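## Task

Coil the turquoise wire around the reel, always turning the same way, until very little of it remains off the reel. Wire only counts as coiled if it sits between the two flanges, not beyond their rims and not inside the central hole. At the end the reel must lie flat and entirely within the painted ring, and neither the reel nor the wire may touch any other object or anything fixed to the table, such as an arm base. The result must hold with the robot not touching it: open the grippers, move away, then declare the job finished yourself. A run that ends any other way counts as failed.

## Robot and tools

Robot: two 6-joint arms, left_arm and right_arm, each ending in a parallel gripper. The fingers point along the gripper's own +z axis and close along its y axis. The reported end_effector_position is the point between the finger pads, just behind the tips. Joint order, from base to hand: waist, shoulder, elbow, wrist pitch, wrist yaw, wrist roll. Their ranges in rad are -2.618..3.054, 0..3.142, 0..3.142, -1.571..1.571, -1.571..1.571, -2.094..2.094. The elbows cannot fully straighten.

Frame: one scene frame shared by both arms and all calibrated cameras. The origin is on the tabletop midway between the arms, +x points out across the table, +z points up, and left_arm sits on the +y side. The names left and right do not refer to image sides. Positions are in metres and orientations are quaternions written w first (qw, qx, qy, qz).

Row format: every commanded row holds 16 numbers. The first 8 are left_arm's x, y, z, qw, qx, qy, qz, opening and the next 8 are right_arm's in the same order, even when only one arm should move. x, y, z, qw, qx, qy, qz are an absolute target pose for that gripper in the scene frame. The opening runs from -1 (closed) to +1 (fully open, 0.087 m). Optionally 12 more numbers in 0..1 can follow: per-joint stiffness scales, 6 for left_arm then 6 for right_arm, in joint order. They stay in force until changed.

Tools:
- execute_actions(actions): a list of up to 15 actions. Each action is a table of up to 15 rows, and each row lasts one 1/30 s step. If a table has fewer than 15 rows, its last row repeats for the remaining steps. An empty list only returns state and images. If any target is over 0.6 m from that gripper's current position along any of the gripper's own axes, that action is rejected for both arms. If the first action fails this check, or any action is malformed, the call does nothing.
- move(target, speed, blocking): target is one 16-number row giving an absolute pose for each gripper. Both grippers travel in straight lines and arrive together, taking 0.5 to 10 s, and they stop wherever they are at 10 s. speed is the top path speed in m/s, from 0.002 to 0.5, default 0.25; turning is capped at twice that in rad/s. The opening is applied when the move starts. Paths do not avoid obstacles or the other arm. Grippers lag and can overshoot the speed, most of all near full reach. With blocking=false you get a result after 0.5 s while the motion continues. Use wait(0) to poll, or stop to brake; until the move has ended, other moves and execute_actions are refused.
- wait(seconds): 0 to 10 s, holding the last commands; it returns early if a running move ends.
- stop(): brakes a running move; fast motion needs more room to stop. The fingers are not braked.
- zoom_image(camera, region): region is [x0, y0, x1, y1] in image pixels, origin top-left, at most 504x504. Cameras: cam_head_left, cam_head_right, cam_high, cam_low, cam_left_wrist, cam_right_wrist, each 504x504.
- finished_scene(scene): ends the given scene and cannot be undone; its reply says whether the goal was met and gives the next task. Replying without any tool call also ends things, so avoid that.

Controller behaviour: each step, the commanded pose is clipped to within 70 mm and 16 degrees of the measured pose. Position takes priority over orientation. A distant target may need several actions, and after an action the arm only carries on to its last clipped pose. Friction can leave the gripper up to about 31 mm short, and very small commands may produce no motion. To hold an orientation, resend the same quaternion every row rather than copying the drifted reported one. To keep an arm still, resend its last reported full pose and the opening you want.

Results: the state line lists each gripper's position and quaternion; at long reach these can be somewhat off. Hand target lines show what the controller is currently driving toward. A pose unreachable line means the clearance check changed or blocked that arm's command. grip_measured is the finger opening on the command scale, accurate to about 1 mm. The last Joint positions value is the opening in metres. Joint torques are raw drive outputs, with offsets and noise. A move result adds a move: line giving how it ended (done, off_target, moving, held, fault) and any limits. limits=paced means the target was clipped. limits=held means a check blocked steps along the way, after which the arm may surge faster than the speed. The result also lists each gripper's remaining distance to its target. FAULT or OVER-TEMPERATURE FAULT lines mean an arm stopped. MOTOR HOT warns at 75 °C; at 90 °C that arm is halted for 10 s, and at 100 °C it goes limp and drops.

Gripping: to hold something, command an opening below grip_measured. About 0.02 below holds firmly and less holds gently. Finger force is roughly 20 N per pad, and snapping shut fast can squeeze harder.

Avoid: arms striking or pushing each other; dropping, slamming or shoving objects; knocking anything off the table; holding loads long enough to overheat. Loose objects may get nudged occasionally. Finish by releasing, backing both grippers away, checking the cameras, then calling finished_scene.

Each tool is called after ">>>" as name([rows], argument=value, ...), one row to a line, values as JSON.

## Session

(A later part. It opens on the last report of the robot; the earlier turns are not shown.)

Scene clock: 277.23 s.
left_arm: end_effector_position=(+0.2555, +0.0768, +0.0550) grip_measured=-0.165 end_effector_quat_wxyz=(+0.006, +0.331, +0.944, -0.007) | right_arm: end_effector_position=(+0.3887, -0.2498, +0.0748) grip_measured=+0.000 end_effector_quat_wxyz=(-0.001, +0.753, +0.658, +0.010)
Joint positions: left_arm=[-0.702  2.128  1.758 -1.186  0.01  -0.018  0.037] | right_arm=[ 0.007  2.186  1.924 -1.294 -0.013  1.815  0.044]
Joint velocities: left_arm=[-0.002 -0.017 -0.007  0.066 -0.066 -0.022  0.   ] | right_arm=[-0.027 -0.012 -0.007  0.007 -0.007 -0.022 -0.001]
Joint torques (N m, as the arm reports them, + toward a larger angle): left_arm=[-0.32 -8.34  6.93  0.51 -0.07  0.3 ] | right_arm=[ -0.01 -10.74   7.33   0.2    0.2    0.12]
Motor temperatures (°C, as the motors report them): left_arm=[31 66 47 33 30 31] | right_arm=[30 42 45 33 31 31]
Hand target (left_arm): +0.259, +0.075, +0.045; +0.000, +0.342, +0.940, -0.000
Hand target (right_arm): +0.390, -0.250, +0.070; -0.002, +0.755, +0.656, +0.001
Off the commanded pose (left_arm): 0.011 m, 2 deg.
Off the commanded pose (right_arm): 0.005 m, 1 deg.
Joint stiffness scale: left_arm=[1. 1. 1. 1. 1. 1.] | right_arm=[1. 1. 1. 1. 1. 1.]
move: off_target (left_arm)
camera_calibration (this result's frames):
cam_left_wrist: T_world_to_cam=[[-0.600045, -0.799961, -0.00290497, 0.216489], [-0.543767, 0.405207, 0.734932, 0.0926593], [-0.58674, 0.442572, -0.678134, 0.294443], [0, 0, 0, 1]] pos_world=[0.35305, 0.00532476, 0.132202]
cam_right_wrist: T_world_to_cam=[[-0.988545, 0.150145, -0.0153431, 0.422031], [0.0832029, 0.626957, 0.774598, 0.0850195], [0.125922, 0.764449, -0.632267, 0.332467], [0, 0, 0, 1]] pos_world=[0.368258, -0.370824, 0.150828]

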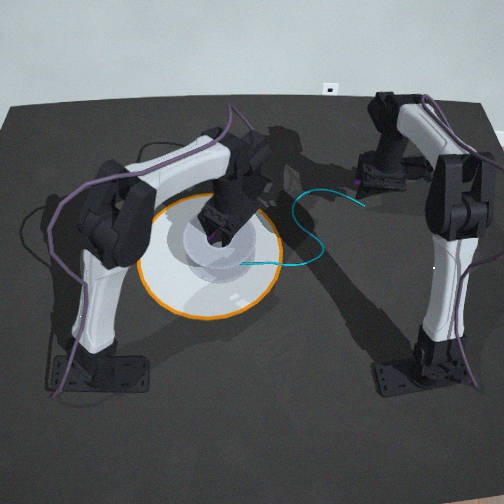

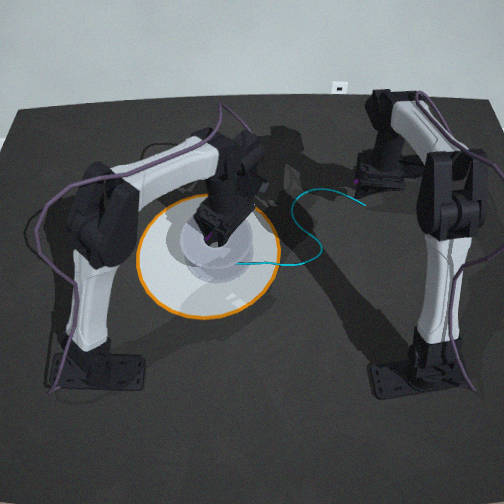

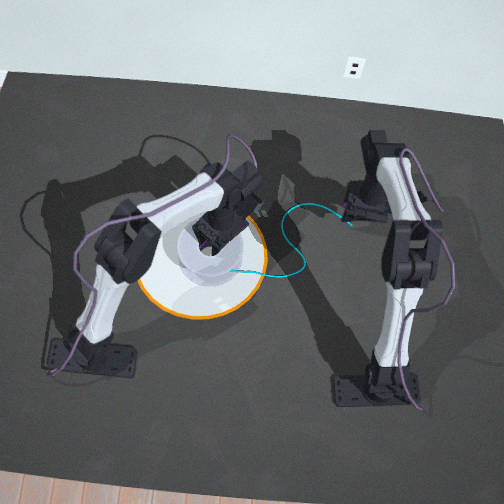

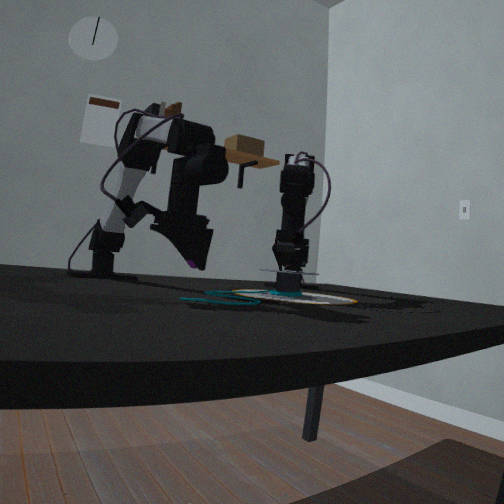

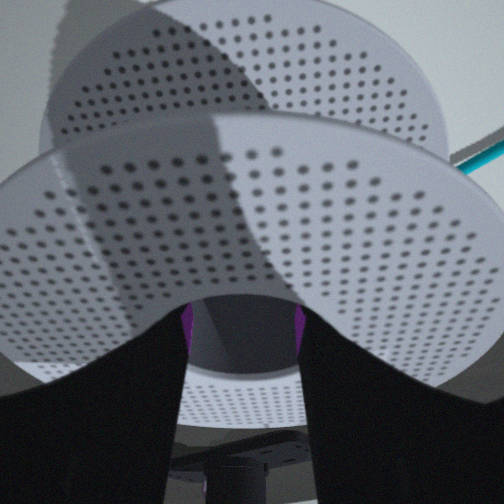

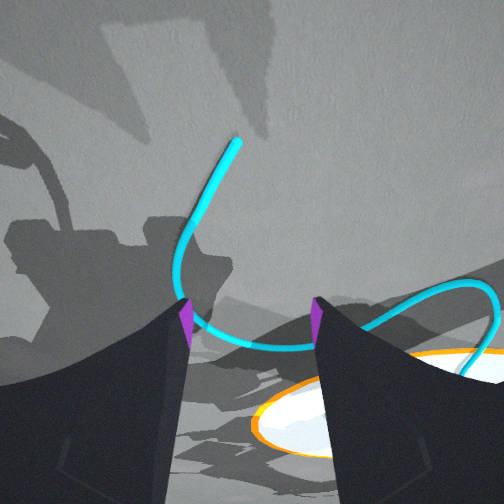

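>>> move(target=[0.259,0.075,0.045,0,0.342,0.94,0,0.3,0.40,-0.268,-0.004,0,0.8,0.6,0,0], speed=0.1)

>>> move(target=[0.259,0.075,0.045,0,0.342,0.94,0,0.3,0.40,-0.268,-0.004,0,0.8,0.6,0,-0.6])

>>> move(target=[0.259,0.075,0.045,0,0.342,0.94,0,0.3,0.40,-0.268,-0.004,0,0.8,0.6,0,-1])

Scene clock: 283.13 s.
left_arm: end_effector_position=(+0.2555, +0.0768, +0.0550) grip_measured=-0.165 end_effector_quat_wxyz=(+0.006, +0.331, +0.944, -0.007) | right_arm: end_effector_position=(+0.3997, -0.2613, +0.0139) grip_measured=+0.000 end_effector_quat_wxyz=(-0.001, +0.793, +0.610, +0.010)
Joint positions: left_arm=[-0.702  2.128  1.758 -1.186  0.01  -0.018  0.037] | right_arm=[-0.019  2.241  1.769 -1.085 -0.013  1.915  0.044]
Joint velocities: left_arm=[-0.002  0.012  0.002 -0.051 -0.051  0.051  0.   ] | right_arm=[-0.012  0.012  0.002  0.037  0.007 -0.051 -0.001]
Joint torques (N m, as the arm reports them, + toward a larger angle): left_arm=[-0.32 -8.34  6.92  0.51 -0.07  0.29] | right_arm=[ -0.71 -10.7    4.     0.59   0.26   0.16]
Motor temperatures (°C, as the motors report them): left_arm=[31 66 47 33 30 31] | right_arm=[30 43 45 33 31 31]
Hand target (left_arm): +0.259, +0.075, +0.045; +0.000, +0.342, +0.940, -0.000
Hand target (right_arm): +0.400, -0.268, -0.004; +0.000, +0.800, +0.600, -0.000
Off the commanded pose (left_arm): 0.011 m, 2 deg.
Off the commanded pose (right_arm): 0.019 m, 2 deg.
Joint stiffness scale: left_arm=[1. 1. 1. 1. 1. 1.] | right_arm=[1. 1. 1. 1. 1. 1.]
move: off_target (left_arm, right_arm)
camera_calibration (this result's frames):
cam_left_wrist: T_world_to_cam=[[-0.600045, -0.799961, -0.00290497, 0.216489], [-0.543767, 0.405207, 0.734932, 0.0926593], [-0.58674, 0.442572, -0.678134, 0.294443], [0, 0, 0, 1]] pos_world=[0.35305, 0.00532476, 0.132202]
cam_right_wrist: T_world_to_cam=[[-0.962003, 0.272708, -0.0134068, 0.455112], [0.162353, 0.610814, 0.77495, 0.102687], [0.219524, 0.743328, -0.63188, 0.258477], [0, 0, 0, 1]] pos_world=[0.364405, -0.378969, 0.0898512]

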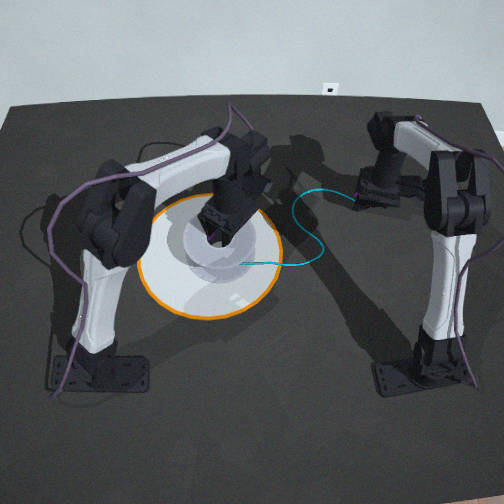

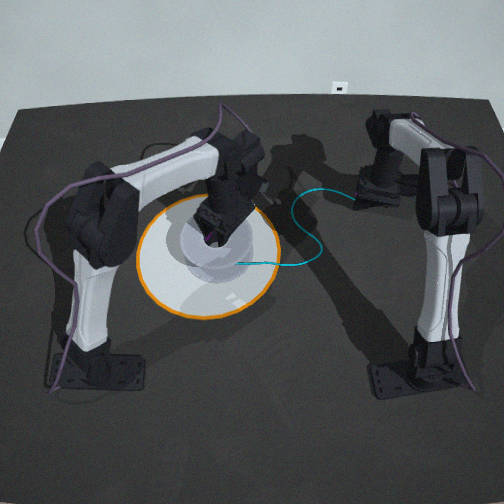

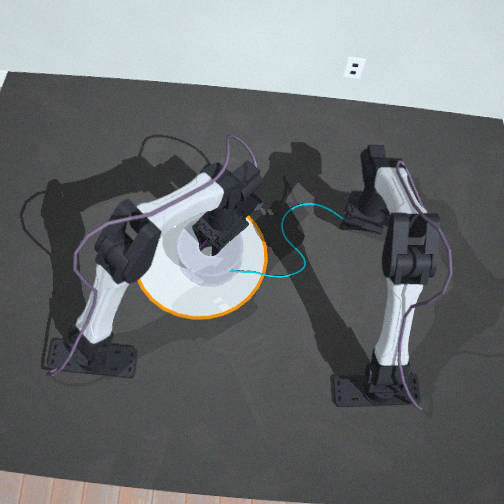

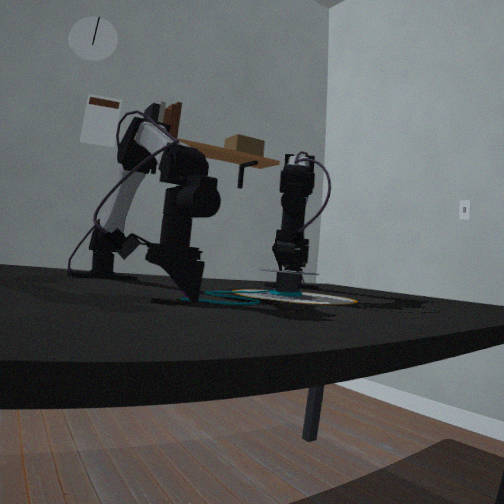

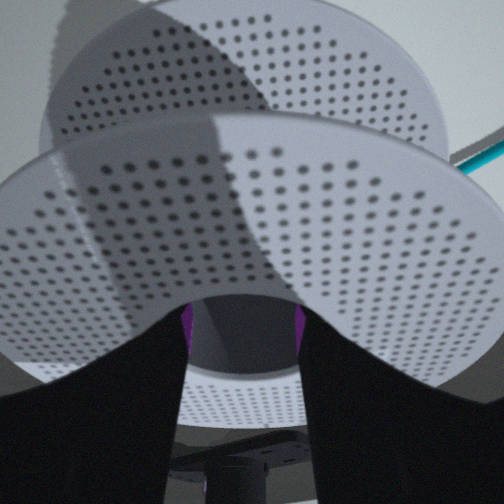

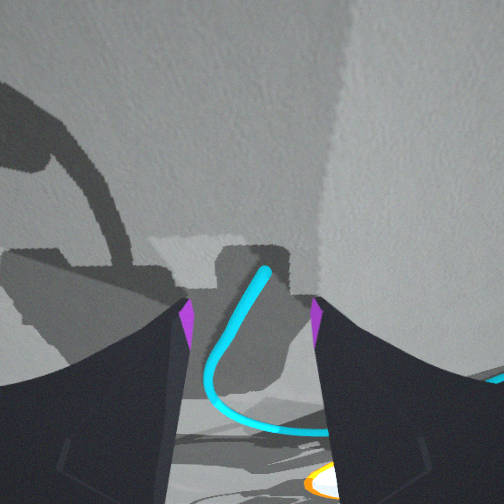

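Scene clock: 283.83 s.
left_arm: end_effector_position=(+0.2555, +0.0768, +0.0550) grip_measured=-0.165 end_effector_quat_wxyz=(+0.006, +0.331, +0.944, -0.007) | right_arm: end_effector_position=(+0.4037, -0.2613, +0.0141) grip_measured=-0.600 end_effector_quat_wxyz=(+0.003, +0.794, +0.608, +0.016)
Joint positions: left_arm=[-0.702  2.128  1.758 -1.186  0.01  -0.018  0.037] | right_arm=[-0.019  2.241  1.769 -1.07  -0.012  1.919  0.018]
Joint velocities: left_arm=[-0.022 -0.012 -0.002 -0.022 -0.051  0.022  0.001] | right_arm=[ 0.007 -0.027 -0.007 -0.022 -0.037  0.007 -0.001]
Joint torques (N m, as the arm reports them, + toward a larger angle): left_arm=[-0.32 -8.35  6.93  0.51 -0.07  0.29] | right_arm=[ -0.8  -10.92   3.83   0.44   0.24   0.1 ]
Motor temperatures (°C, as the motors report them): left_arm=[31 66 47 33 30 31] | right_arm=[30 43 45 33 31 31]
Hand target (left_arm): +0.259, +0.075, +0.045; +0.000, +0.342, +0.940, -0.000
Hand target (right_arm): +0.400, -0.268, -0.004; +0.000, +0.800, +0.600, -0.000
Off the commanded pose (left_arm): 0.011 m, 2 deg.
Off the commanded pose (right_arm): 0.020 m, 2 deg.
Joint stiffness scale: left_arm=[1. 1. 1. 1. 1. 1.] | right_arm=[1. 1. 1. 1. 1. 1.]
move: off_target (left_arm, right_arm)
camera_calibration (this result's frames):
cam_left_wrist: T_world_to_cam=[[-0.600045, -0.799961, -0.00290497, 0.216489], [-0.543767, 0.405207, 0.734932, 0.0926593], [-0.58674, 0.442572, -0.678134, 0.294443], [0, 0, 0, 1]] pos_world=[0.35305, 0.00532476, 0.132202]
cam_right_wrist: T_world_to_cam=[[-0.960528, 0.27677, -0.0279957, 0.459584], [0.153098, 0.60997, 0.777494, 0.105279], [0.232263, 0.742519, -0.628266, 0.252308], [0, 0, 0, 1]] pos_world=[0.366723, -0.37876, 0.089529]

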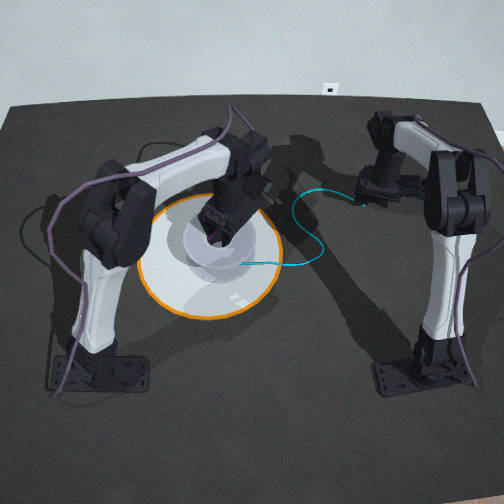

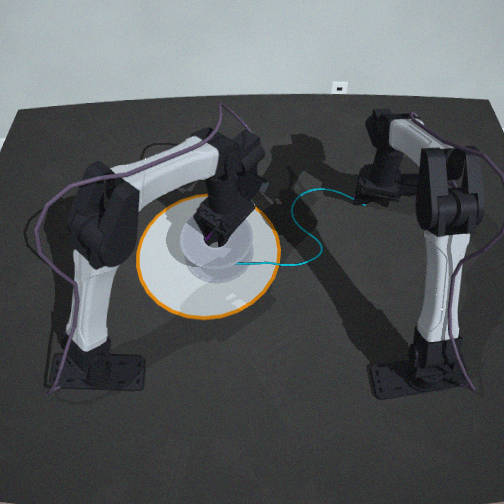

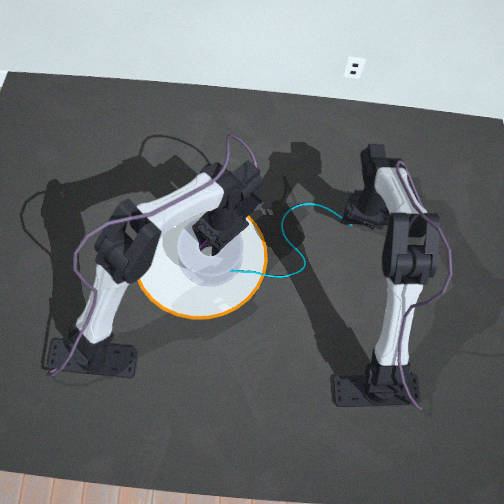

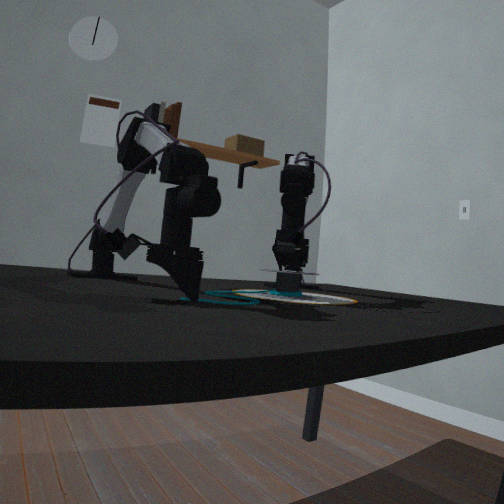

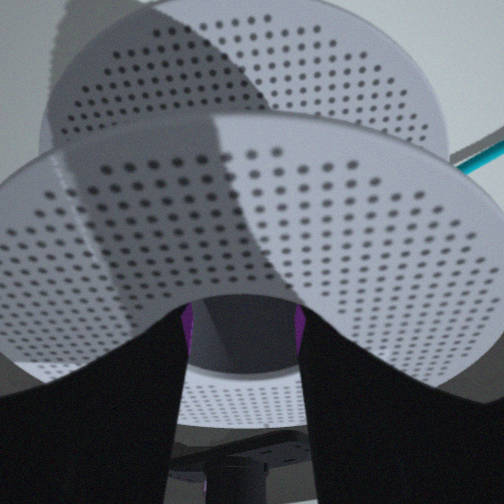

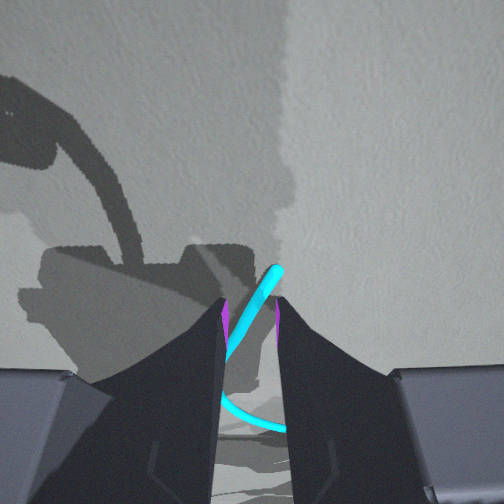

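Scene clock: 284.53 s.
left_arm: end_effector_position=(+0.2555, +0.0768, +0.0550) grip_measured=-0.165 end_effector_quat_wxyz=(+0.006, +0.331, +0.944, -0.007) | right_arm: end_effector_position=(+0.4043, -0.2612, +0.0142) grip_measured=-0.935 end_effector_quat_wxyz=(+0.004, +0.794, +0.607, +0.017)
Joint positions: left_arm=[-0.702  2.128  1.758 -1.186  0.01  -0.018  0.037] | right_arm=[-0.019  2.241  1.769 -1.067 -0.012  1.92   0.003]
Joint velocities: left_arm=[-0.002 -0.007 -0.007 -0.022  0.007 -0.037  0.   ] | right_arm=[-0.022  0.012 -0.012 -0.007 -0.051  0.007  0.001]
Joint torques (N m, as the arm reports them, + toward a larger angle): left_arm=[-0.32 -8.35  6.93  0.51 -0.07  0.29] | right_arm=[ -0.78 -10.82   3.8    0.52   0.24   0.1 ]
Motor temperatures (°C, as the motors report them): left_arm=[31 66 47 33 30 31] | right_arm=[30 44 45 33 31 31]
Hand target (left_arm): +0.259, +0.075, +0.045; +0.000, +0.342, +0.940, -0.000
Hand target (right_arm): +0.399, -0.268, -0.004; +0.000, +0.800, +0.600, -0.000
Off the commanded pose (left_arm): 0.011 m, 2 deg.
Off the commanded pose (right_arm): 0.020 m, 2 deg.
Joint stiffness scale: left_arm=[1. 1. 1. 1. 1. 1.] | right_arm=[1. 1. 1. 1. 1. 1.]
move: off_target (left_arm, right_arm)
camera_calibration (this result's frames):
cam_left_wrist: T_world_to_cam=[[-0.600045, -0.799961, -0.00290497, 0.216489], [-0.543767, 0.405207, 0.734932, 0.0926593], [-0.58674, 0.442572, -0.678134, 0.294443], [0, 0, 0, 1]] pos_world=[0.35305, 0.00532476, 0.132202]
cam_right_wrist: T_world_to_cam=[[-0.960145, 0.277875, -0.0301075, 0.460328], [0.152034, 0.60962, 0.777978, 0.105456], [0.234535, 0.742395, -0.62757, 0.251211], [0, 0, 0, 1]] pos_world=[0.367031, -0.378699, 0.0894697]

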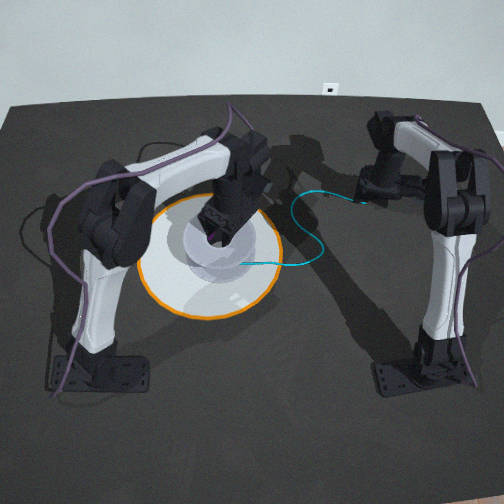

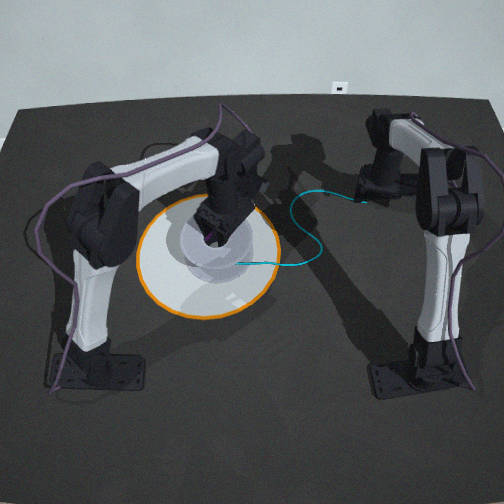

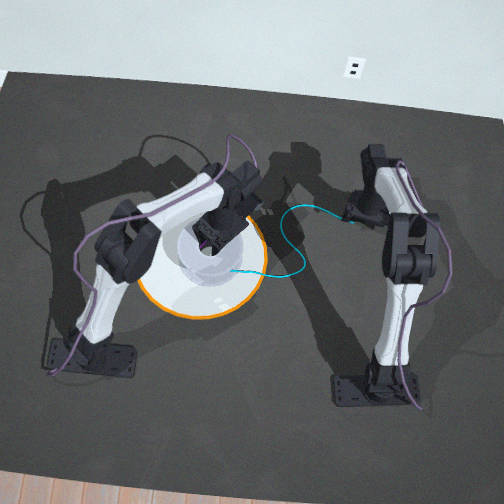

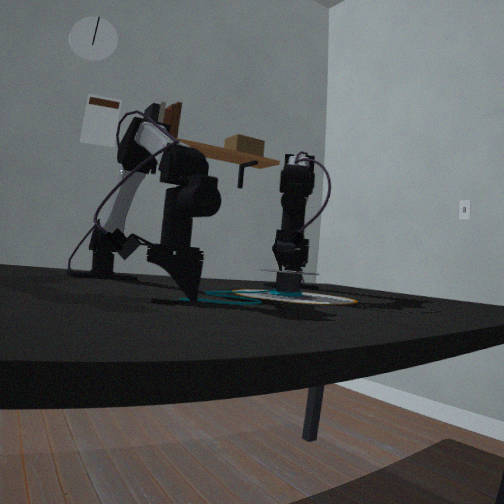

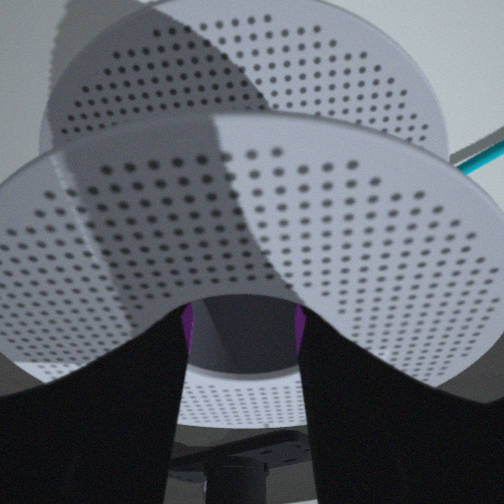

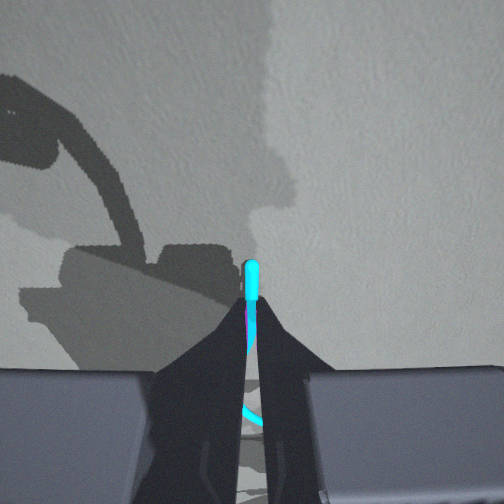

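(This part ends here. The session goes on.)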